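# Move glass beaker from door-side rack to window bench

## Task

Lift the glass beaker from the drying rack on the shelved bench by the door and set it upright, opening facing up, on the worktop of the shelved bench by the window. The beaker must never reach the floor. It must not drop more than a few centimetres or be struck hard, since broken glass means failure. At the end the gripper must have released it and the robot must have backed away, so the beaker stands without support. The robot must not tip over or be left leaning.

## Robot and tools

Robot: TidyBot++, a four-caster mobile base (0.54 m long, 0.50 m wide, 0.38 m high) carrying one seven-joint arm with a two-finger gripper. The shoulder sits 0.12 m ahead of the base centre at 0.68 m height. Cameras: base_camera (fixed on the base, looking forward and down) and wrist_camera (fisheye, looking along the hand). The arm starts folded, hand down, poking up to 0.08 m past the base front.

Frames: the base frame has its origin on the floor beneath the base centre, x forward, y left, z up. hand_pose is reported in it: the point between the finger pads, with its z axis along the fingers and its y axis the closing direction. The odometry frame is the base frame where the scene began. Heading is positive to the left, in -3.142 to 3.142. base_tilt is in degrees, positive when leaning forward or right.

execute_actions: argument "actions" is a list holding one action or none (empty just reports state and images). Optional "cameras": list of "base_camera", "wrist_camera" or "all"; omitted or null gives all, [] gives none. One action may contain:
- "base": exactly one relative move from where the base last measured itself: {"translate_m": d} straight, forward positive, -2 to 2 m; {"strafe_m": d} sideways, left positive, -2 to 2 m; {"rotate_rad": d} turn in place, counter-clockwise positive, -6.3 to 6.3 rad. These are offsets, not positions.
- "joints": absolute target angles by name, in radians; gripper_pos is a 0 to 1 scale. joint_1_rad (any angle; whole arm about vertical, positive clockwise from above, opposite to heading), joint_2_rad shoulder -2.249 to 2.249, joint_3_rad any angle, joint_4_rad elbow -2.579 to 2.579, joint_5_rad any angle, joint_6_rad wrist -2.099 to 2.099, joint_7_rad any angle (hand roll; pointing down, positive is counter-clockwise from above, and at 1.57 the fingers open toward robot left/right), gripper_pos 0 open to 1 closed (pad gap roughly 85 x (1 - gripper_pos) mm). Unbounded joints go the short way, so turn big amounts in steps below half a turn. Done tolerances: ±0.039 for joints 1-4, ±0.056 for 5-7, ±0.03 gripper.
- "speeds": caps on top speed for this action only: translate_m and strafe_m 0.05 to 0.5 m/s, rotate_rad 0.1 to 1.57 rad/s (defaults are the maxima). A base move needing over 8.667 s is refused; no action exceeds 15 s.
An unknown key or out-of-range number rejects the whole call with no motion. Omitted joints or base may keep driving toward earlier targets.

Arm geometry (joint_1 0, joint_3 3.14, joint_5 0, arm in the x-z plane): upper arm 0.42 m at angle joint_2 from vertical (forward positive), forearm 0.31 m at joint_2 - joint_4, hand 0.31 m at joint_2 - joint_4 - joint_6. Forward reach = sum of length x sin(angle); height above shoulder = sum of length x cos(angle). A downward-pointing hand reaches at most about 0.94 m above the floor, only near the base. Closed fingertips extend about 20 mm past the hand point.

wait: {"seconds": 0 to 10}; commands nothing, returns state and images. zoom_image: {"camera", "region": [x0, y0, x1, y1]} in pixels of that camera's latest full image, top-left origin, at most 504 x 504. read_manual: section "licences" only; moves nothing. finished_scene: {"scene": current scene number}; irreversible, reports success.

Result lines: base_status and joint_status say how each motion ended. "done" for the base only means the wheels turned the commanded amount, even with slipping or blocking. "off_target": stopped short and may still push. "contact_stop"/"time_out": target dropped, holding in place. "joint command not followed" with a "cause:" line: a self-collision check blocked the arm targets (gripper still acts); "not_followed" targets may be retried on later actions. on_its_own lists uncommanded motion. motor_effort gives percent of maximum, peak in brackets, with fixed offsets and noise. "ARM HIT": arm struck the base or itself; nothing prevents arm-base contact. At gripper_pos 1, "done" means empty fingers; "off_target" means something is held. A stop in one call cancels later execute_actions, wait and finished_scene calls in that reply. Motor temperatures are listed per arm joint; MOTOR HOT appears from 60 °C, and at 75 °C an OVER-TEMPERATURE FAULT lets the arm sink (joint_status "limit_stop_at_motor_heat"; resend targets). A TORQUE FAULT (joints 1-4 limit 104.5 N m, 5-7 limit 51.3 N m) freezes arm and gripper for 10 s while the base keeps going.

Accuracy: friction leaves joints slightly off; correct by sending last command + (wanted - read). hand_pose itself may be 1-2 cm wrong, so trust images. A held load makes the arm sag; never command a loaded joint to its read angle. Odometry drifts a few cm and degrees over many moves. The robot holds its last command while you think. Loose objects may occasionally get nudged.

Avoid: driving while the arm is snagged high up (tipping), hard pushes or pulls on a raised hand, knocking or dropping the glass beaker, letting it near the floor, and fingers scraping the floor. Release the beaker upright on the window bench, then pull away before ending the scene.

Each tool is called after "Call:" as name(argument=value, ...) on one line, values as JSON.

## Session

Call:
execute_actions(actions=[])

Scene clock: 0.00 s.
Motor temperatures (°C, as the motors report them): [40 31 33 35 39 41 46]
base_odometry: x=+0.000 y=+0.000 heading=+0.000 (m, m, rad; odometry frame)
base_tilt: forward=+0.7 right=-0.2 (deg)
base_status: not commanded
joint_positions: joint_1_rad=+0.022 joint_2_rad=-0.366 joint_3_rad=+3.177 joint_4_rad=-2.506 joint_5_rad=-0.032 joint_6_rad=-0.872 joint_7_rad=+1.599 gripper_pos=+0.000
joint_status: not commanded
motor_effort: joint_1_rad=+0 joint_2_rad=-1 joint_3_rad=-1 joint_4_rad=+13 joint_5_rad=-1 joint_6_rad=+1 joint_7_rad=-1 (%)
hand_pose: x=+0.2742 y=+0.0015 z=+0.5969 quat_wxyz=(-0.017, +0.997, -0.024, +0.065) (m; base frame)
pictures: base_camera, wrist_camera
camera_calibration (this result's frames):
wrist_camera: T_world_to_cam=[[-0.0376898, -0.998418, -0.0417357, 0.0384793], [-0.984889, 0.044179, -0.167454, 0.430713], [0.169033, 0.0347937, -0.984996, 0.674466], [0, 0, 0, 1]] pos_world=[0.311648, -0.00407723, 0.738077]
Images, in order (width x height): base_camera 644x364, wrist_camera 644x476.

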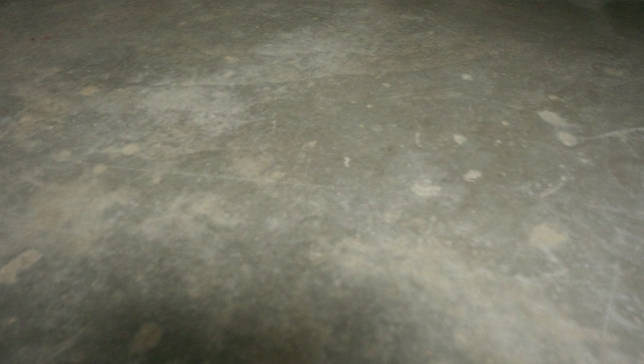

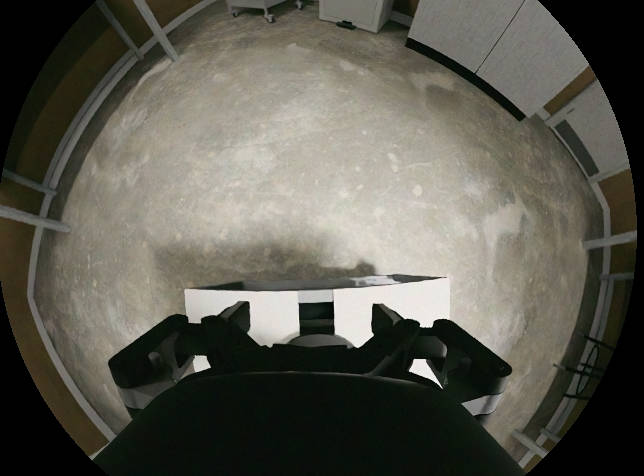

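Call:
execute_actions(actions=[{"base": {"rotate_rad": -2.15}, "joints": {"joint_1_rad": -0.008, "joint_2_rad": 0.0, "joint_3_rad": 3.125, "joint_4_rad": -1.75, "joint_5_rad": 0.038, "joint_6_rad": 0.15, "joint_7_rad": 1.535}}])

Scene clock: 4.77 s.
Motor temperatures (°C, as the motors report them): [40 31 33 35 39 41 46]
base_odometry: x=+0.000 y=+0.000 heading=-2.149 (m, m, rad; odometry frame)
base_tilt: forward=+0.8 right=-0.3 (deg)
base_status: done
joint_positions: joint_1_rad=+0.000 joint_2_rad=-0.002 joint_3_rad=+3.143 joint_4_rad=-1.759 joint_5_rad=-0.001 joint_6_rad=+0.130 joint_7_rad=+1.579 gripper_pos=+0.000
joint_status: all done
motor_effort: joint_1_rad=+0(3) joint_2_rad=-25(28) joint_3_rad=-1(2) joint_4_rad=+20(20) joint_5_rad=-1(0) joint_6_rad=+8(9) joint_7_rad=-1(0) (%)
hand_pose: x=+0.7378 y=+0.0007 z=+1.0272 quat_wxyz=(+0.003, +0.726, +0.002, +0.687) (m; base frame)
pictures: base_camera, wrist_camera
camera_calibration (this result's frames):
wrist_camera: T_world_to_cam=[[0.0061405, -0.999892, 0.013316, -0.0157516], [-0.0168947, -0.0134181, -0.999767, 1.10025], [0.999838, 0.00591411, -0.0169752, -0.587369], [0, 0, 0, 1]] pos_world=[0.60596, 0.00248709, 1.09024]
Images, in order (width x height): base_camera 644x364, wrist_camera 644x476.

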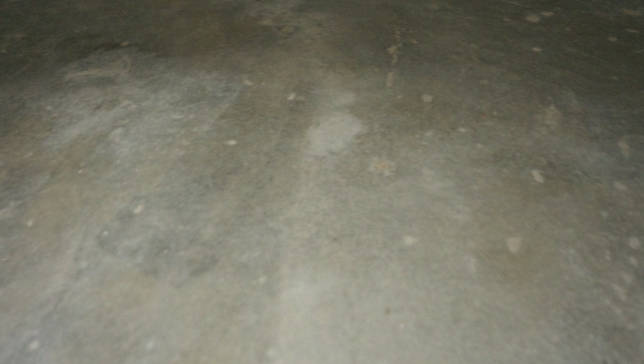

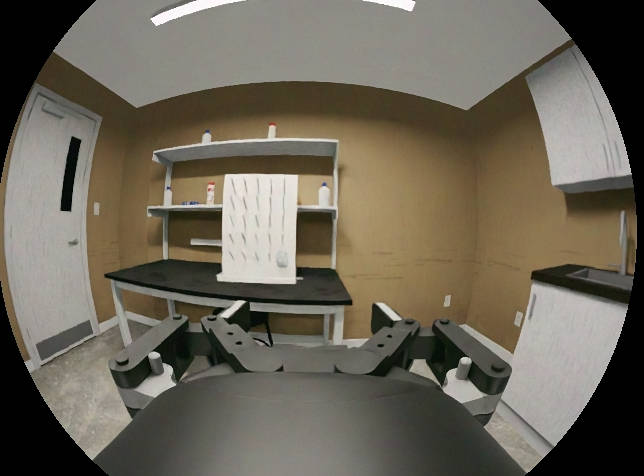

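Call:
zoom_image(camera="wrist_camera", region=[200, 165, 360, 325])

Call:
zoom_image(camera="wrist_camera", region=[215, 225, 305, 295])

Region (200, 165, 360, 325) of wrist_camera's 644x476 image, scaled by 3.150.

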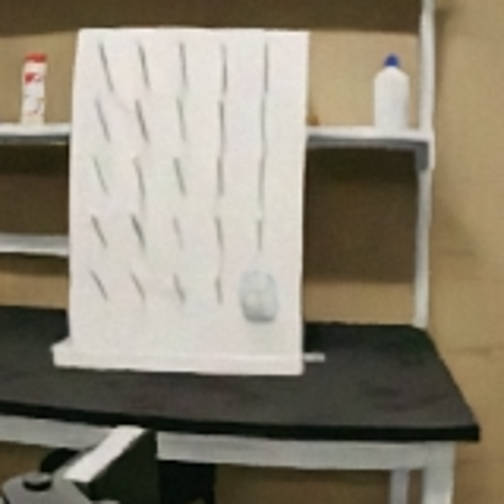

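Region (215, 225, 305, 295) of wrist_camera's 644x476 image, scaled by 5.600.

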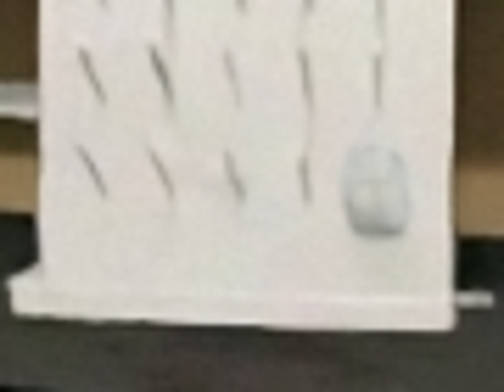

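Call:
zoom_image(camera="wrist_camera", region=[420, 240, 620, 440])

Call:
zoom_image(camera="wrist_camera", region=[95, 245, 365, 365])

Region (420, 240, 620, 440) of wrist_camera's 644x476 image, scaled by 2.520.

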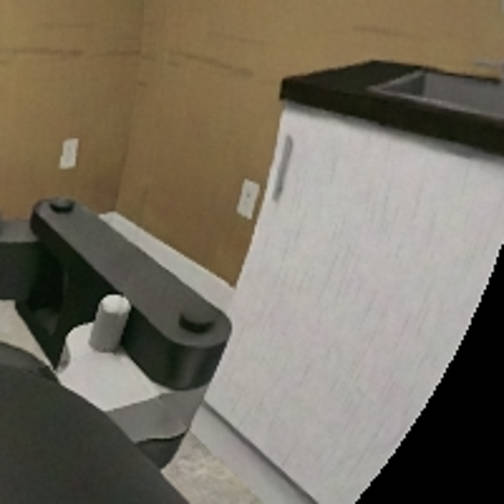

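Region (95, 245, 365, 365) of wrist_camera's 644x476 image, scaled by 1.867.

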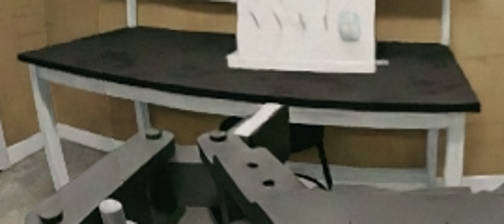

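Call:
execute_actions(actions=[{"base": {"strafe_m": -0.27}, "joints": {"joint_1_rad": 0.0, "joint_2_rad": 0.62, "joint_3_rad": 3.142, "joint_4_rad": -1.372, "joint_5_rad": -1.595, "joint_6_rad": -1.72, "joint_7_rad": 1.30}}], cameras=["wrist_camera"])

Scene clock: 21.23 s.
Motor temperatures (°C, as the motors report them): [40 32 33 35 39 41 46]
base_odometry: x=-0.226 y=+0.148 heading=-2.150 (m, m, rad; odometry frame)
base_tilt: forward=+0.8 right=-0.3 (deg)
base_status: done
joint_positions: joint_1_rad=+0.002 joint_2_rad=+0.610 joint_3_rad=+3.139 joint_4_rad=-1.384 joint_5_rad=-1.565 joint_6_rad=-1.703 joint_7_rad=+1.343 gripper_pos=+0.000
joint_status: all done
motor_effort: joint_1_rad=+0(4) joint_2_rad=-39(40) joint_3_rad=-4(4) joint_4_rad=+13(20) joint_5_rad=-9(9) joint_6_rad=-4(9) joint_7_rad=+0(0) (%)
hand_pose: x=+0.6087 y=+0.3090 z=+0.9136 quat_wxyz=(-0.672, +0.665, -0.179, -0.272) (m; base frame)
pictures: wrist_camera
camera_calibration (this result's frames):
wrist_camera: T_world_to_cam=[[-0.59949, -0.0266912, -0.799937, 1.10572], [-0.795546, -0.089835, 0.599197, 0.0253438], [-0.0878556, 0.995599, 0.0326211, -0.151087], [0, 0, 0, 1]] pos_world=[0.669759, 0.182212, 0.874252]
Images, in order (width x height): wrist_camera 644x476.

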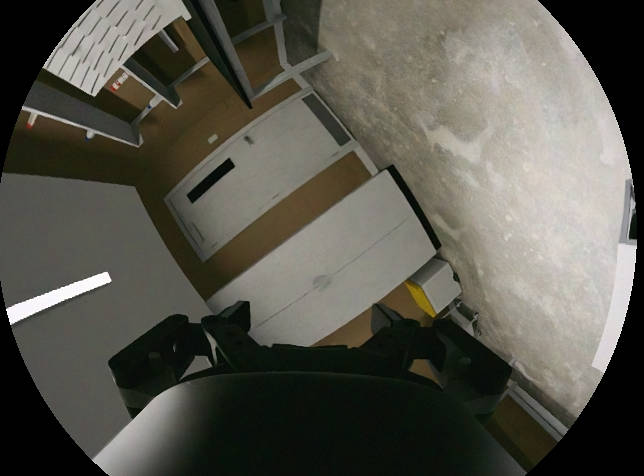

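Call:
execute_actions(actions=[{"base": {"translate_m": 1.17}}])

Scene clock: 25.30 s.
Motor temperatures (°C, as the motors report them): [40 32 33 35 39 41 46]
base_odometry: x=-0.867 y=-0.831 heading=-2.150 (m, m, rad; odometry frame)
base_tilt: forward=+0.8 right=-0.3 (deg)
base_status: done
joint_positions: joint_1_rad=+0.002 joint_2_rad=+0.615 joint_3_rad=+3.139 joint_4_rad=-1.382 joint_5_rad=-1.565 joint_6_rad=-1.703 joint_7_rad=+1.343 gripper_pos=+0.000
joint_status: not commanded
motor_effort: joint_1_rad=+0(2) joint_2_rad=-40(42) joint_3_rad=-4(5) joint_4_rad=+13(14) joint_5_rad=-9(10) joint_6_rad=-3(4) joint_7_rad=+0(0) (%)
hand_pose: x=+0.6101 y=+0.3090 z=+0.9117 quat_wxyz=(-0.671, +0.665, -0.180, -0.273) (m; base frame)
pictures: base_camera, wrist_camera
camera_calibration (this result's frames):
wrist_camera: T_world_to_cam=[[-0.6016, -0.0266662, -0.798352, 1.10493], [-0.793961, -0.0898512, 0.601293, 0.0247676], [-0.0877671, 0.995598, 0.0328826, -0.151186], [0, 0, 0, 1]] pos_world=[0.67112, 0.18221, 0.8722]
Images, in order (width x height): base_camera 644x364, wrist_camera 644x476.

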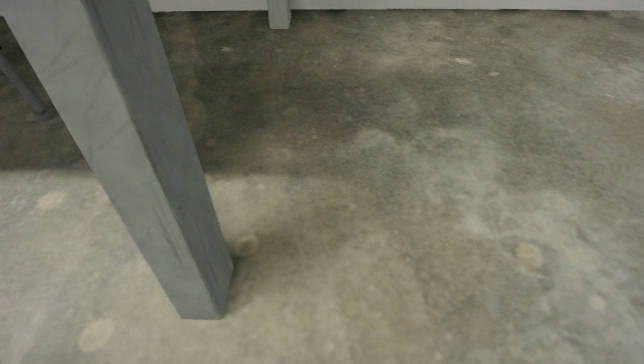

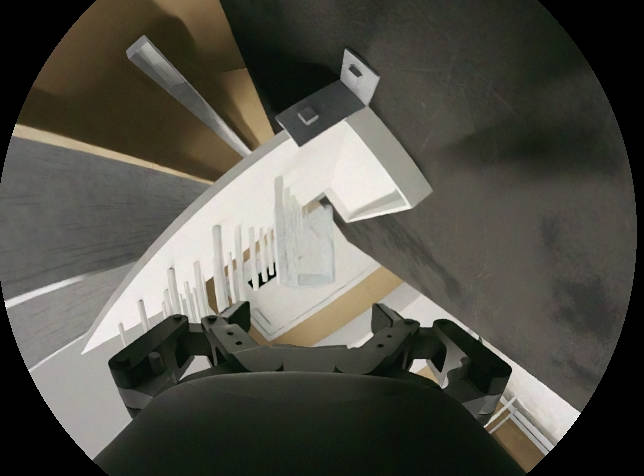

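Call:
zoom_image(camera="wrist_camera", region=[230, 165, 390, 325])

Region (230, 165, 390, 325) of wrist_camera's 644x476 image, scaled by 3.150.

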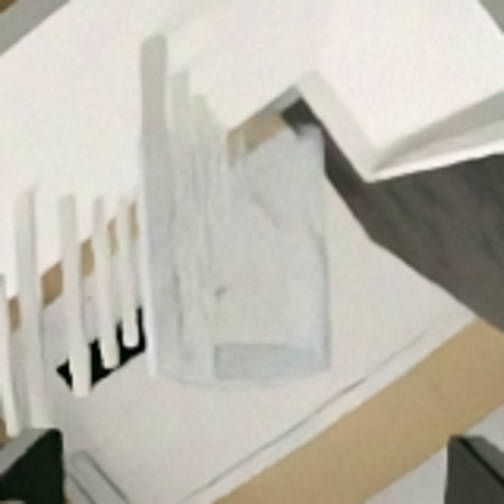

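Call:
execute_actions(actions=[{"base": {"translate_m": 0.02}, "joints": {"joint_2_rad": 0.648, "joint_7_rad": 1.455}, "speeds": {"translate_m": 0.1}}], cameras=[])

Call:
execute_actions(actions=[{"base": {"strafe_m": 0.075}, "speeds": {"strafe_m": 0.15}}], cameras=["wrist_camera"])

Scene clock: 28.53 s.
Motor temperatures (°C, as the motors report them): [40 32 33 35 39 41 46]
base_odometry: x=-0.878 y=-0.848 heading=-2.151 (m, m, rad; odometry frame)
base_tilt: forward=+0.8 right=-0.3 (deg)
base_status: done
joint_positions: joint_1_rad=+0.002 joint_2_rad=+0.644 joint_3_rad=+3.139 joint_4_rad=-1.380 joint_5_rad=-1.565 joint_6_rad=-1.703 joint_7_rad=+1.420 gripper_pos=+0.000
joint_status: all done
motor_effort: joint_1_rad=+0(2) joint_2_rad=-40(44) joint_3_rad=-5(5) joint_4_rad=+13(14) joint_5_rad=-9(10) joint_6_rad=-4(4) joint_7_rad=+0(0) (%)
hand_pose: x=+0.6169 y=+0.3090 z=+0.8977 quat_wxyz=(-0.679, +0.668, -0.163, -0.257) (m; base frame)
pictures: none
No camera images: the call's "cameras" was empty. Leave "cameras" out to get every camera's image.

Scene clock: 29.70 s.
Motor temperatures (°C, as the motors report them): [40 32 33 35 39 41 46]
base_odometry: x=-0.816 y=-0.889 heading=-2.151 (m, m, rad; odometry frame)
base_tilt: forward=+0.8 right=-0.3 (deg)
base_status: done
joint_positions: joint_1_rad=-0.001 joint_2_rad=+0.644 joint_3_rad=+3.139 joint_4_rad=-1.380 joint_5_rad=-1.565 joint_6_rad=-1.703 joint_7_rad=+1.420 gripper_pos=+0.000
joint_status: not commanded
motor_effort: joint_1_rad=+0(4) joint_2_rad=-41(41) joint_3_rad=-4(6) joint_4_rad=+13(13) joint_5_rad=-9(9) joint_6_rad=-3(4) joint_7_rad=+0(0) (%)
hand_pose: x=+0.6159 y=+0.3107 z=+0.8977 quat_wxyz=(-0.679, +0.668, -0.162, -0.258) (m; base frame)
pictures: wrist_camera
camera_calibration (this result's frames):
wrist_camera: T_world_to_cam=[[-0.562187, -0.0185606, -0.826802, 1.09602], [-0.822235, -0.094739, 0.561208, 0.0928288], [-0.0887467, 0.995329, 0.0379999, -0.155735], [0, 0, 0, 1]] pos_world=[0.678673, 0.184145, 0.860011]
Images, in order (width x height): wrist_camera 644x476.

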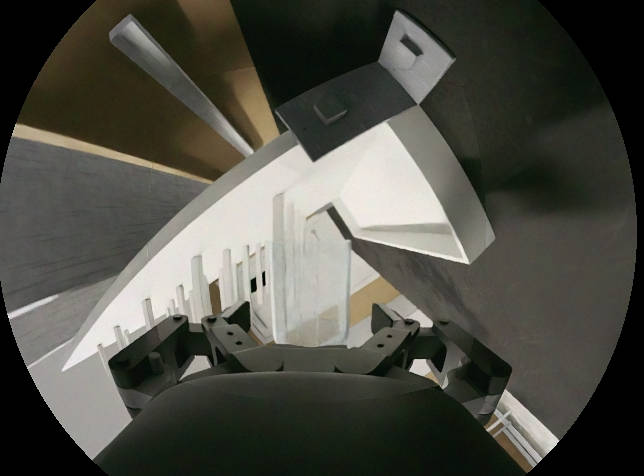

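Call:
zoom_image(camera="wrist_camera", region=[230, 190, 390, 350])

Region (230, 190, 390, 350) of wrist_camera's 644x476 image, scaled by 3.150.

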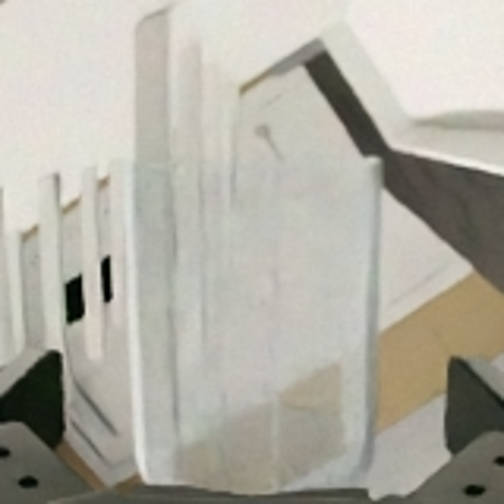

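Call:
execute_actions(actions=[{"base": {"strafe_m": 0.061}, "speeds": {"strafe_m": 0.08}}], cameras=["wrist_camera"])

Scene clock: 32.50 s.
Motor temperatures (°C, as the motors report them): [40 32 33 35 39 41 46]
base_odometry: x=-0.764 y=-0.923 heading=-2.151 (m, m, rad; odometry frame)
base_tilt: forward=+0.8 right=-0.3 (deg)
base_status: done
joint_positions: joint_1_rad=-0.001 joint_2_rad=+0.645 joint_3_rad=+3.139 joint_4_rad=-1.380 joint_5_rad=-1.565 joint_6_rad=-1.703 joint_7_rad=+1.420 gripper_pos=+0.000
joint_status: not commanded
motor_effort: joint_1_rad=+0(4) joint_2_rad=-41(44) joint_3_rad=-4(6) joint_4_rad=+13(14) joint_5_rad=-9(10) joint_6_rad=-4(4) joint_7_rad=+0(0) (%)
hand_pose: x=+0.6160 y=+0.3106 z=+0.8977 quat_wxyz=(-0.679, +0.668, -0.162, -0.258) (m; base frame)
pictures: wrist_camera
camera_calibration (this result's frames):
wrist_camera: T_world_to_cam=[[-0.562216, -0.0184576, -0.826784, 1.09601], [-0.822234, -0.0945878, 0.561234, 0.0928112], [-0.0885627, 0.995345, 0.0380024, -0.155759], [0, 0, 0, 1]] pos_world=[0.678712, 0.184042, 0.859993]
Images, in order (width x height): wrist_camera 644x476.

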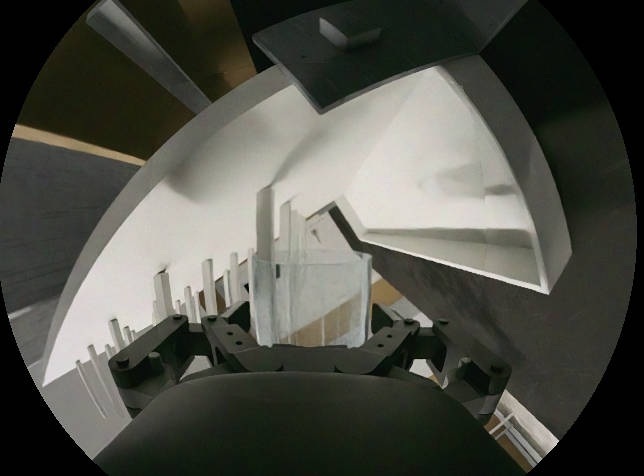

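Call:
execute_actions(actions=[{"joints": {"gripper_pos": 0.35}}], cameras=["wrist_camera"])

Scene clock: 33.53 s.
Motor temperatures (°C, as the motors report them): [40 32 33 35 39 41 46]
base_odometry: x=-0.764 y=-0.923 heading=-2.151 (m, m, rad; odometry frame)
base_tilt: forward=+0.8 right=-0.3 (deg)
base_status: not commanded
joint_positions: joint_1_rad=-0.001 joint_2_rad=+0.645 joint_3_rad=+3.139 joint_4_rad=-1.380 joint_5_rad=-1.565 joint_6_rad=-1.703 joint_7_rad=+1.420 gripper_pos=+0.229
joint_status: gripper_pos off_target (ended at +0.229, target +0.350)
motor_effort: joint_1_rad=+0(0) joint_2_rad=-42(42) joint_3_rad=-4(4) joint_4_rad=+14(14) joint_5_rad=-10(10) joint_6_rad=-4(4) joint_7_rad=+0(0) (%)
hand_pose: x=+0.6160 y=+0.3106 z=+0.8977 quat_wxyz=(-0.679, +0.668, -0.162, -0.258) (m; base frame)
pictures: wrist_camera
camera_calibration (this result's frames):
wrist_camera: T_world_to_cam=[[-0.562216, -0.0184574, -0.826784, 1.09601], [-0.822235, -0.0945879, 0.561234, 0.0928116], [-0.0885627, 0.995345, 0.0380025, -0.155759], [0, 0, 0, 1]] pos_world=[0.678712, 0.184042, 0.859993]
Images, in order (width x height): wrist_camera 644x476.

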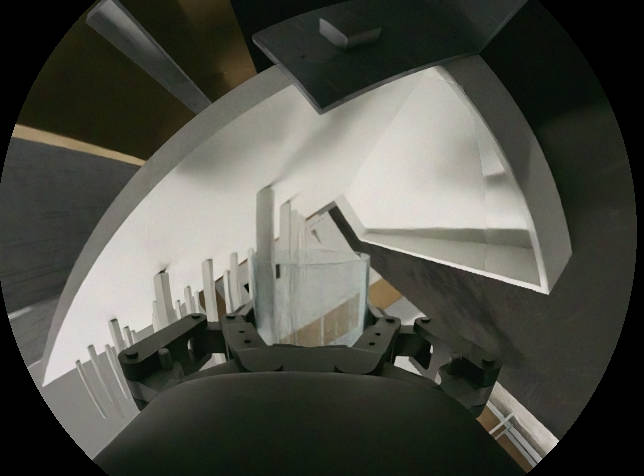

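Call:
execute_actions(actions=[{"joints": {"joint_2_rad": 0.54}}], cameras=["wrist_camera"])

Scene clock: 36.07 s.
Motor temperatures (°C, as the motors report them): [40 32 33 35 39 41 46]
base_odometry: x=-0.764 y=-0.923 heading=-2.151 (m, m, rad; odometry frame)
base_tilt: forward=+0.8 right=-0.3 (deg)
base_status: not commanded
joint_positions: joint_1_rad=-0.001 joint_2_rad=+0.543 joint_3_rad=+3.139 joint_4_rad=-1.380 joint_5_rad=-1.565 joint_6_rad=-1.703 joint_7_rad=+1.420 gripper_pos=+0.229
joint_status: all done
motor_effort: joint_1_rad=+0(0) joint_2_rad=-39(45) joint_3_rad=-4(5) joint_4_rad=+14(14) joint_5_rad=-11(11) joint_6_rad=-3(4) joint_7_rad=+0(0) (%)
hand_pose: x=+0.5916 y=+0.3105 z=+0.9469 quat_wxyz=(-0.686, +0.680, -0.128, -0.223) (m; base frame)
pictures: wrist_camera
camera_calibration (this result's frames):
wrist_camera: T_world_to_cam=[[-0.475687, -0.0183838, -0.879423, 1.1216], [-0.874795, -0.0946323, 0.475162, 0.157752], [-0.0919571, 0.995343, 0.0289333, -0.149171], [0, 0, 0, 1]] pos_world=[0.657814, 0.184024, 0.91572]
Images, in order (width x height): wrist_camera 644x476.

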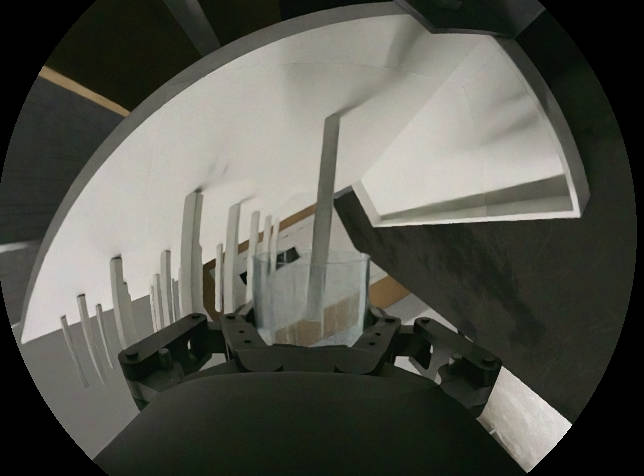

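Call:
execute_actions(actions=[])

Scene clock: 37.43 s.
Motor temperatures (°C, as the motors report them): [40 32 33 35 39 41 46]
base_odometry: x=-0.764 y=-0.923 heading=-2.151 (m, m, rad; odometry frame)
base_tilt: forward=+0.8 right=-0.3 (deg)
base_status: not commanded
joint_positions: joint_1_rad=-0.001 joint_2_rad=+0.543 joint_3_rad=+3.139 joint_4_rad=-1.380 joint_5_rad=-1.565 joint_6_rad=-1.703 joint_7_rad=+1.420 gripper_pos=+0.229
joint_status: all done
motor_effort: joint_1_rad=+0(0) joint_2_rad=-40(45) joint_3_rad=-4(5) joint_4_rad=+14(14) joint_5_rad=-10(11) joint_6_rad=-3(4) joint_7_rad=+0(0) (%)
hand_pose: x=+0.5916 y=+0.3105 z=+0.9469 quat_wxyz=(-0.686, +0.680, -0.128, -0.223) (m; base frame)
pictures: base_camera, wrist_camera
camera_calibration (this result's frames):
wrist_camera: T_world_to_cam=[[-0.475687, -0.0183838, -0.879422, 1.1216], [-0.874795, -0.0946324, 0.475162, 0.157752], [-0.0919572, 0.995343, 0.0289333, -0.149171], [0, 0, 0, 1]] pos_world=[0.657814, 0.184024, 0.91572]
Images, in order (width x height): base_camera 644x364, wrist_camera 644x476.

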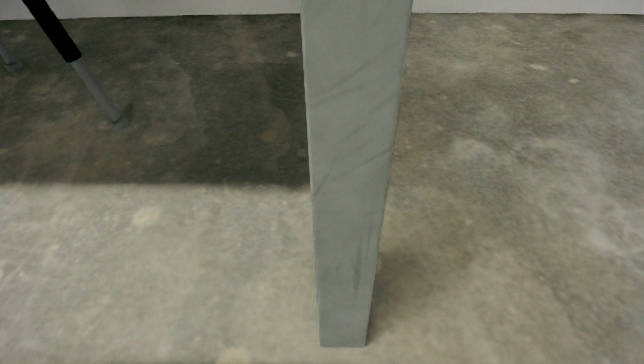

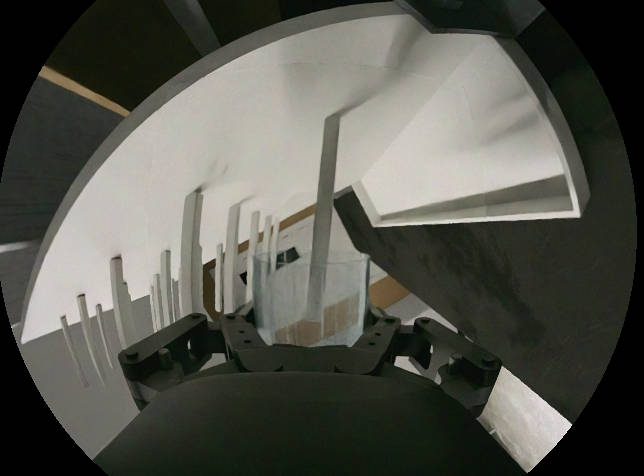

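Call:
execute_actions(actions=[{"base": {"translate_m": -0.045}, "joints": {"joint_2_rad": 0.497}, "speeds": {"translate_m": 0.1}}], cameras=["wrist_camera"])

Scene clock: 39.53 s.
Motor temperatures (°C, as the motors report them): [40 32 33 35 39 41 46]
base_odometry: x=-0.739 y=-0.885 heading=-2.151 (m, m, rad; odometry frame)
base_tilt: forward=+0.8 right=-0.3 (deg)
base_status: done
joint_positions: joint_1_rad=-0.001 joint_2_rad=+0.503 joint_3_rad=+3.139 joint_4_rad=-1.380 joint_5_rad=-1.565 joint_6_rad=-1.703 joint_7_rad=+1.420 gripper_pos=+0.229
joint_status: all done
motor_effort: joint_1_rad=+0(1) joint_2_rad=-38(43) joint_3_rad=-4(5) joint_4_rad=+14(15) joint_5_rad=-11(11) joint_6_rad=-3(4) joint_7_rad=+0(0) (%)
hand_pose: x=+0.5804 y=+0.3105 z=+0.9659 quat_wxyz=(-0.689, +0.685, -0.114, -0.210) (m; base frame)
pictures: wrist_camera
camera_calibration (this result's frames):
wrist_camera: T_world_to_cam=[[-0.439554, -0.0183488, -0.898029, 1.12999], [-0.893383, -0.0946398, 0.439215, 0.18448], [-0.0930483, 0.995342, 0.0252068, -0.1465], [0, 0, 0, 1]] pos_world=[0.64787, 0.184011, 0.937427]
Images, in order (width x height): wrist_camera 644x476.

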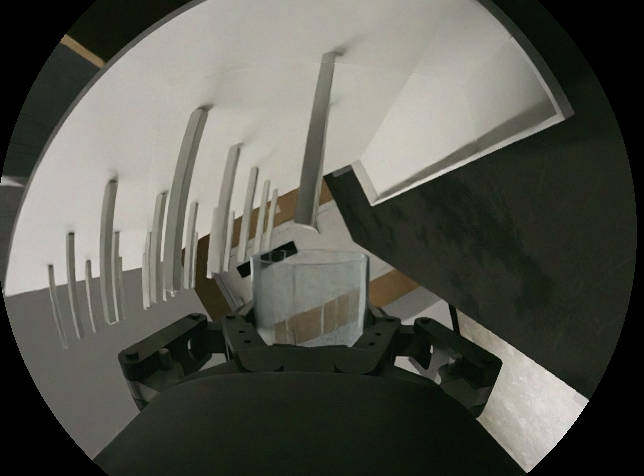

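Call:
execute_actions(actions=[{"base": {"translate_m": -0.5}}])

Scene clock: 47.50 s.
Motor temperatures (°C, as the motors report them): [40 32 33 35 39 41 46]
base_odometry: x=-0.465 y=-0.467 heading=-2.151 (m, m, rad; odometry frame)
base_tilt: forward=+0.8 right=-0.3 (deg)
base_status: done
joint_positions: joint_1_rad=-0.001 joint_2_rad=+0.498 joint_3_rad=+3.139 joint_4_rad=-1.380 joint_5_rad=-1.565 joint_6_rad=-1.703 joint_7_rad=+1.420 gripper_pos=+0.229
joint_status: not commanded
motor_effort: joint_1_rad=+0(2) joint_2_rad=-37(40) joint_3_rad=-4(5) joint_4_rad=+14(15) joint_5_rad=-11(11) joint_6_rad=-3(4) joint_7_rad=+0(0) (%)
hand_pose: x=+0.5792 y=+0.3105 z=+0.9679 quat_wxyz=(-0.689, +0.685, -0.112, -0.208) (m; base frame)
pictures: base_camera, wrist_camera
camera_calibration (this result's frames):
wrist_camera: T_world_to_cam=[[-0.435663, -0.0183459, -0.899923, 1.13082], [-0.895276, -0.094643, 0.435343, 0.187345], [-0.0931582, 0.995342, 0.0248078, -0.146214], [0, 0, 0, 1]] pos_world=[0.646759, 0.18401, 0.939715]
Images, in order (width x height): base_camera 644x364, wrist_camera 644x476.

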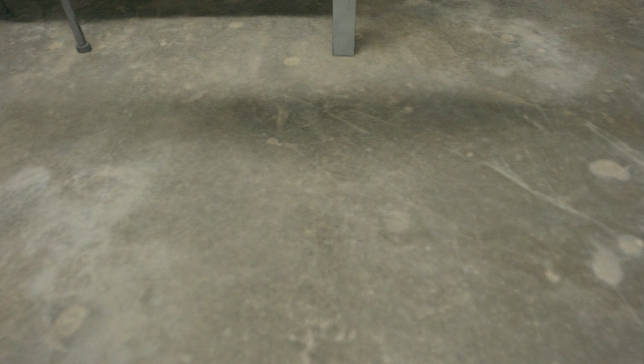

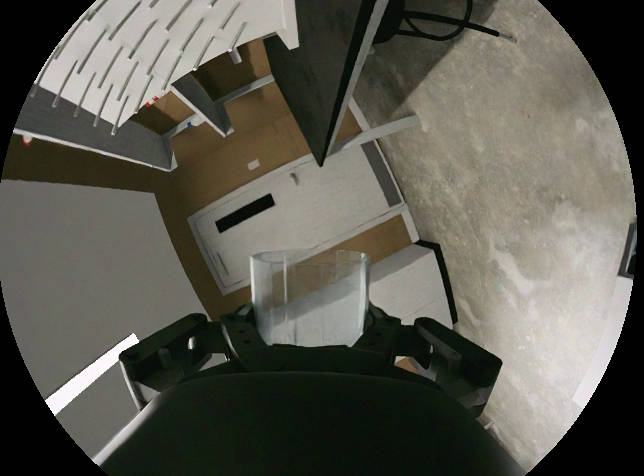

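Call:
execute_actions(actions=[{"base": {"translate_m": -1.7}, "joints": {"joint_1_rad": -3.11, "joint_2_rad": -0.005, "joint_3_rad": 3.142, "joint_4_rad": -1.74, "joint_5_rad": 0.03, "joint_6_rad": 0.19, "joint_7_rad": 1.605}}])

Scene clock: 52.70 s.
Motor temperatures (°C, as the motors report them): [40 32 33 35 39 41 46]
base_odometry: x=+0.468 y=+0.955 heading=-2.152 (m, m, rad; odometry frame)
base_tilt: forward=+0.7 right=-0.3 (deg)
base_status: done
joint_positions: joint_1_rad=-3.103 joint_2_rad=+0.014 joint_3_rad=+3.139 joint_4_rad=-1.733 joint_5_rad=-0.007 joint_6_rad=+0.160 joint_7_rad=+1.561 gripper_pos=+0.229
joint_status: all done
motor_effort: joint_1_rad=+0(2) joint_2_rad=-26(39) joint_3_rad=-1(5) joint_4_rad=+21(22) joint_5_rad=-1(11) joint_6_rad=+9(9) joint_7_rad=+0(1) (%)
hand_pose: x=-0.5070 y=+0.0220 z=+1.0425 quat_wxyz=(-0.701, +0.020, +0.712, +0.007) (m; base frame)
pictures: base_camera, wrist_camera
camera_calibration (this result's frames):
wrist_camera: T_world_to_cam=[[0.0315599, 0.999448, -0.0103486, 0.00651], [-0.0231723, -0.00961935, -0.999685, 1.09144], [-0.999233, 0.0317898, 0.0228559, -0.398251], [0, 0, 0, 1]] pos_world=[-0.37286, 0.0166528, 1.10027]
Images, in order (width x height): base_camera 644x364, wrist_camera 644x476.

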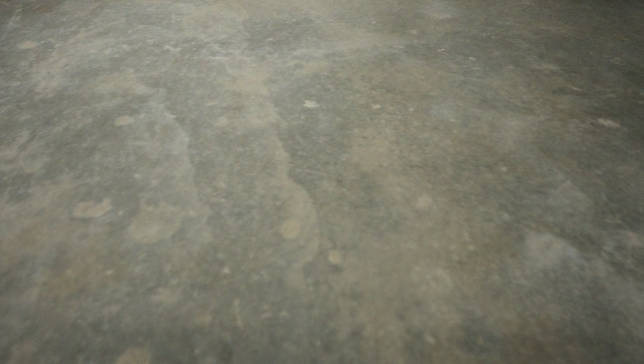

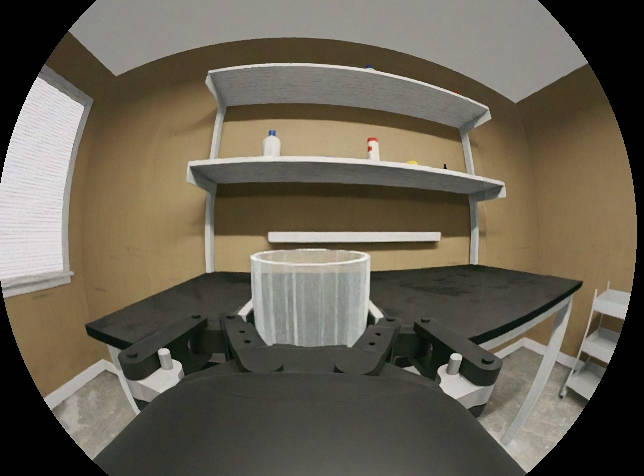

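Call:
zoom_image(camera="wrist_camera", region=[60, 250, 260, 370])

Call:
zoom_image(camera="wrist_camera", region=[440, 240, 620, 360])

Region (60, 250, 260, 370) of wrist_camera's 644x476 image, scaled by 2.520; it fills the top 302 rows of this view, and the rest is white.

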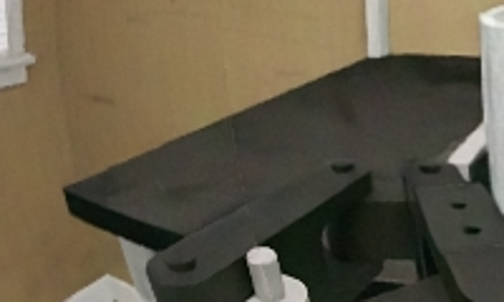

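Region (440, 240, 620, 360) of wrist_camera's 644x476 image, scaled by 2.800.

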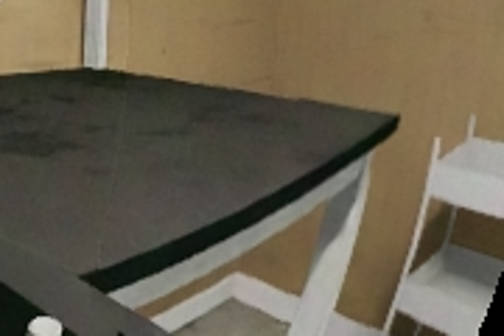

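Call:
zoom_image(camera="wrist_camera", region=[220, 225, 400, 365])

Region (220, 225, 400, 365) of wrist_camera's 644x476 image, scaled by 2.800.

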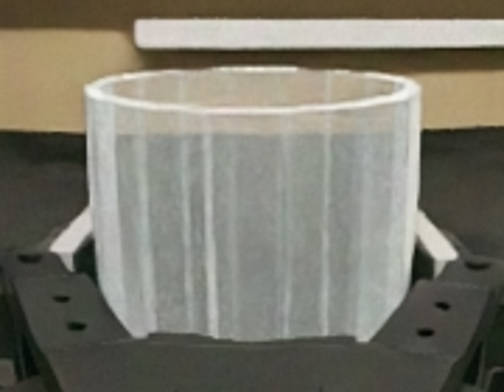

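Call:
execute_actions(actions=[{"base": {"translate_m": -0.24}, "joints": {"joint_2_rad": 0.168, "joint_6_rad": 0.368}}], cameras=["wrist_camera"])

Scene clock: 62.63 s.
Motor temperatures (°C, as the motors report them): [40 32 33 35 39 41 46]
base_odometry: x=+0.600 y=+1.155 heading=-2.152 (m, m, rad; odometry frame)
base_tilt: forward=+0.7 right=-0.2 (deg)
base_status: done
joint_positions: joint_1_rad=-3.103 joint_2_rad=+0.186 joint_3_rad=+3.139 joint_4_rad=-1.738 joint_5_rad=-0.007 joint_6_rad=+0.337 joint_7_rad=+1.561 gripper_pos=+0.229
joint_status: all done
motor_effort: joint_1_rad=+0(1) joint_2_rad=-32(36) joint_3_rad=-1(2) joint_4_rad=+20(21) joint_5_rad=-1(1) joint_6_rad=+9(9) joint_7_rad=-1(0) (%)
hand_pose: x=-0.5646 y=+0.0247 z=+0.9819 quat_wxyz=(-0.701, +0.020, +0.712, +0.008) (m; base frame)
pictures: wrist_camera
camera_calibration (this result's frames):
wrist_camera: T_world_to_cam=[[0.0327992, 0.999408, -0.0103924, 0.00581586], [-0.0232759, -0.00963138, -0.999683, 1.02945], [-0.999191, 0.0330307, 0.0229463, -0.454525], [0, 0, 0, 1]] pos_world=[-0.430386, 0.0191159, 1.03962]
Images, in order (width x height): wrist_camera 644x476.

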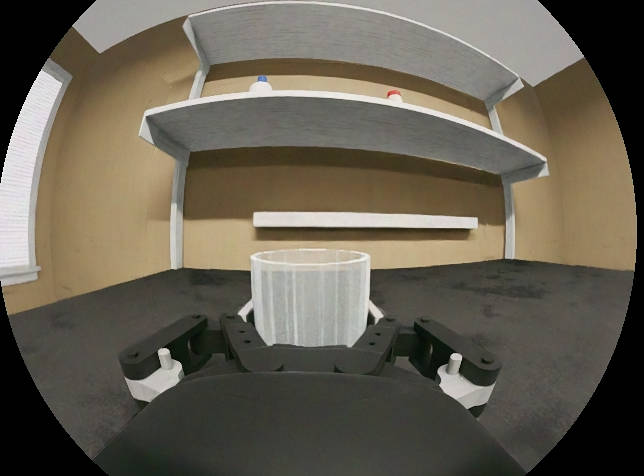

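Call:
zoom_image(camera="wrist_camera", region=[140, 240, 240, 300])

Call:
zoom_image(camera="wrist_camera", region=[470, 230, 570, 290])

Region (140, 240, 240, 300) of wrist_camera's 644x476 image, scaled by 5.040; it fills the top 302 rows of this view, and the rest is white.

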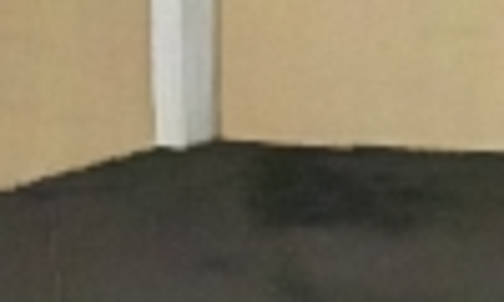

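Region (470, 230, 570, 290) of wrist_camera's 644x476 image, scaled by 5.040; it fills the top 302 rows of this view, and the rest is white.

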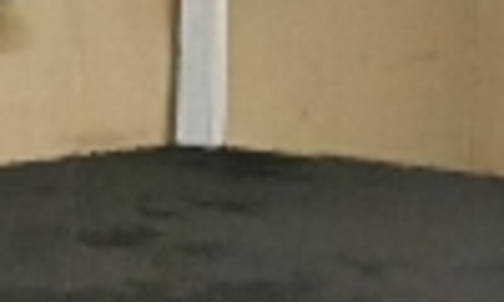

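Call:
execute_actions(actions=[{"joints": {"joint_2_rad": 0.2}}], cameras=["wrist_camera"])

Scene clock: 65.60 s.
Motor temperatures (°C, as the motors report them): [40 32 33 35 39 41 46]
base_odometry: x=+0.600 y=+1.155 heading=-2.152 (m, m, rad; odometry frame)
base_tilt: forward=+0.7 right=-0.3 (deg)
base_status: not commanded
joint_positions: joint_1_rad=-3.103 joint_2_rad=+0.200 joint_3_rad=+3.139 joint_4_rad=-1.738 joint_5_rad=-0.007 joint_6_rad=+0.338 joint_7_rad=+1.561 gripper_pos=+0.229
joint_status: all done
motor_effort: joint_1_rad=+0(0) joint_2_rad=-33(35) joint_3_rad=-1(2) joint_4_rad=+20(21) joint_5_rad=+0(1) joint_6_rad=+9(10) joint_7_rad=+0(0) (%)
hand_pose: x=-0.5686 y=+0.0248 z=+0.9722 quat_wxyz=(-0.697, +0.020, +0.717, +0.008) (m; base frame)
pictures: wrist_camera
camera_calibration (this result's frames):
wrist_camera: T_world_to_cam=[[0.0329477, 0.999402, -0.0104748, 0.00585363], [-0.00944687, -0.0101686, -0.999904, 1.02777], [-0.999412, 0.0330435, 0.00910619, -0.445031], [0, 0, 0, 1]] pos_world=[-0.435253, 0.0193062, 1.03179]
Images, in order (width x height): wrist_camera 644x476.

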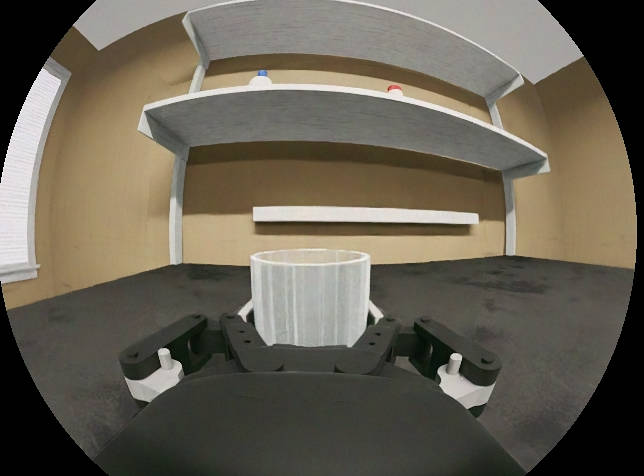

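Call:
execute_actions(actions=[{"joints": {"joint_2_rad": 0.221}}], cameras=["wrist_camera"])

Scene clock: 66.70 s.
Motor temperatures (°C, as the motors report them): [40 32 33 35 39 41 46]
base_odometry: x=+0.600 y=+1.155 heading=-2.152 (m, m, rad; odometry frame)
base_tilt: forward=+0.7 right=-0.3 (deg)
base_status: not commanded
joint_positions: joint_1_rad=-3.103 joint_2_rad=+0.218 joint_3_rad=+3.139 joint_4_rad=-1.738 joint_5_rad=-0.007 joint_6_rad=+0.338 joint_7_rad=+1.561 gripper_pos=+0.229
joint_status: all done
motor_effort: joint_1_rad=+0(0) joint_2_rad=-33(34) joint_3_rad=-1(1) joint_4_rad=+20(21) joint_5_rad=-1(1) joint_6_rad=+9(9) joint_7_rad=-1(0) (%)
hand_pose: x=-0.5737 y=+0.0250 z=+0.9597 quat_wxyz=(-0.690, +0.020, +0.723, +0.008) (m; base frame)
pictures: wrist_camera
camera_calibration (this result's frames):
wrist_camera: T_world_to_cam=[[0.0331379, 0.999395, -0.0105795, 0.00590226], [0.00849075, -0.0108664, -0.999905, 1.02558], [-0.999415, 0.0330449, -0.0088457, -0.432754], [0, 0, 0, 1]] pos_world=[-0.441405, 0.019546, 1.02172]
Images, in order (width x height): wrist_camera 644x476.

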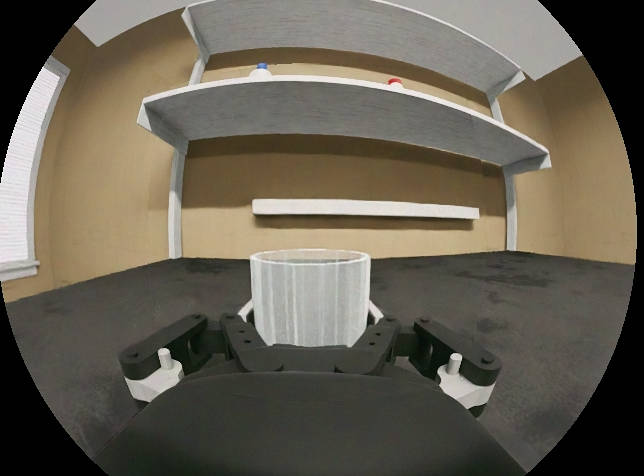

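Call:
execute_actions(actions=[{"joints": {"joint_2_rad": 0.232}}], cameras=["wrist_camera"])

Scene clock: 67.53 s.
Motor temperatures (°C, as the motors report them): [40 32 33 35 39 41 46]
base_odometry: x=+0.600 y=+1.155 heading=-2.152 (m, m, rad; odometry frame)
base_tilt: forward=+0.7 right=-0.2 (deg)
base_status: not commanded
joint_positions: joint_1_rad=-3.103 joint_2_rad=+0.220 joint_3_rad=+3.139 joint_4_rad=-1.738 joint_5_rad=-0.007 joint_6_rad=+0.341 joint_7_rad=+1.561 gripper_pos=+0.229
joint_status: all done
motor_effort: joint_1_rad=+0(0) joint_2_rad=-33(33) joint_3_rad=-1(1) joint_4_rad=+19(20) joint_5_rad=-1(0) joint_6_rad=+9(9) joint_7_rad=+0(1) (%)
hand_pose: x=-0.5745 y=+0.0251 z=+0.9590 quat_wxyz=(-0.690, +0.020, +0.723, +0.008) (m; base frame)
pictures: wrist_camera
camera_calibration (this result's frames):
wrist_camera: T_world_to_cam=[[0.0331539, 0.999394, -0.0105723, 0.00588378], [0.00755712, -0.0108285, -0.999913, 1.0243], [-0.999422, 0.0330711, -0.00791155, -0.434476], [0, 0, 0, 1]] pos_world=[-0.44216, 0.01958, 1.02084]
Images, in order (width x height): wrist_camera 644x476.

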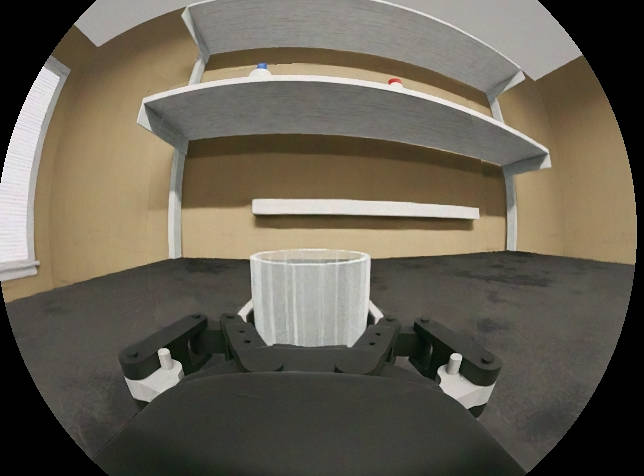

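Call:
execute_actions(actions=[{"joints": {"joint_2_rad": 0.222, "gripper_pos": 0.0}}], cameras=["wrist_camera"])

Scene clock: 68.63 s.
Motor temperatures (°C, as the motors report them): [40 32 33 35 39 41 46]
base_odometry: x=+0.600 y=+1.155 heading=-2.152 (m, m, rad; odometry frame)
base_tilt: forward=+0.7 right=-0.3 (deg)
base_status: not commanded
joint_positions: joint_1_rad=-3.103 joint_2_rad=+0.220 joint_3_rad=+3.139 joint_4_rad=-1.738 joint_5_rad=-0.007 joint_6_rad=+0.342 joint_7_rad=+1.561 gripper_pos=+0.000
joint_status: all done
motor_effort: joint_1_rad=+0(0) joint_2_rad=-33(33) joint_3_rad=-1(1) joint_4_rad=+19(19) joint_5_rad=+0(1) joint_6_rad=+8(8) joint_7_rad=+0(1) (%)
hand_pose: x=-0.5745 y=+0.0251 z=+0.9592 quat_wxyz=(-0.691, +0.020, +0.723, +0.008) (m; base frame)
pictures: wrist_camera
camera_calibration (this result's frames):
wrist_camera: T_world_to_cam=[[0.0331515, 0.999394, -0.0105685, 0.0058796], [0.00699477, -0.0108061, -0.999917, 1.02416], [-0.999426, 0.0330748, -0.00734877, -0.435025], [0, 0, 0, 1]] pos_world=[-0.442134, 0.0195795, 1.02094]
Images, in order (width x height): wrist_camera 644x476.

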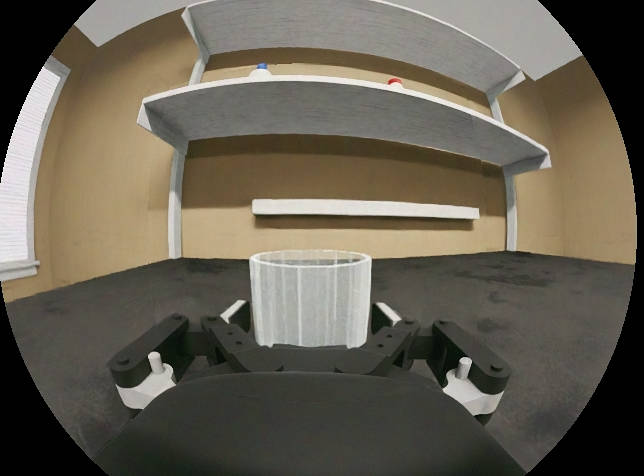

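Call:
execute_actions(actions=[{"base": {"translate_m": 0.35}, "joints": {"joint_2_rad": 0.195}}], cameras=["wrist_camera"])

Scene clock: 71.47 s.
Motor temperatures (°C, as the motors report them): [40 32 33 35 39 41 46]
base_odometry: x=+0.408 y=+0.863 heading=-2.152 (m, m, rad; odometry frame)
base_tilt: forward=+0.7 right=-0.2 (deg)
base_status: done
joint_positions: joint_1_rad=-3.105 joint_2_rad=+0.194 joint_3_rad=+3.140 joint_4_rad=-1.739 joint_5_rad=-0.006 joint_6_rad=+0.344 joint_7_rad=+1.561 gripper_pos=+0.000
joint_status: all done
motor_effort: joint_1_rad=+0(3) joint_2_rad=-31(36) joint_3_rad=-1(2) joint_4_rad=+19(20) joint_5_rad=-1(1) joint_6_rad=+8(9) joint_7_rad=-1(0) (%)
hand_pose: x=-0.5669 y=+0.0234 z=+0.9780 quat_wxyz=(-0.701, +0.019, +0.713, +0.007) (m; base frame)
pictures: wrist_camera
camera_calibration (this result's frames):
wrist_camera: T_world_to_cam=[[0.0307488, 0.999481, -0.00958571, 0.00515103], [-0.0215251, -0.00892586, -0.999728, 1.02654], [-0.999295, 0.0309468, 0.0212395, -0.455081], [0, 0, 0, 1]] pos_world=[-0.432822, 0.0180977, 1.03598]
Images, in order (width x height): wrist_camera 644x476.

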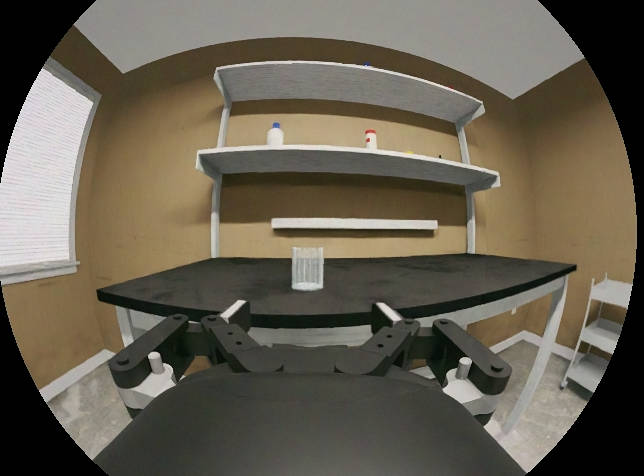

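Call:
zoom_image(camera="wrist_camera", region=[250, 220, 370, 330])

Region (250, 220, 370, 330) of wrist_camera's 644x476 image, scaled by 4.200; it fills the top 462 rows of this view, and the rest is white.

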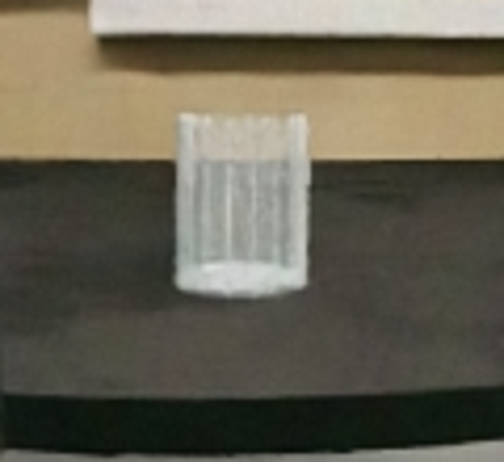

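The beaker stands upright, mouth up, on the window bench and the robot is clear.

Call:
finished_scene(scene=2)

The scene is finished: the task was done.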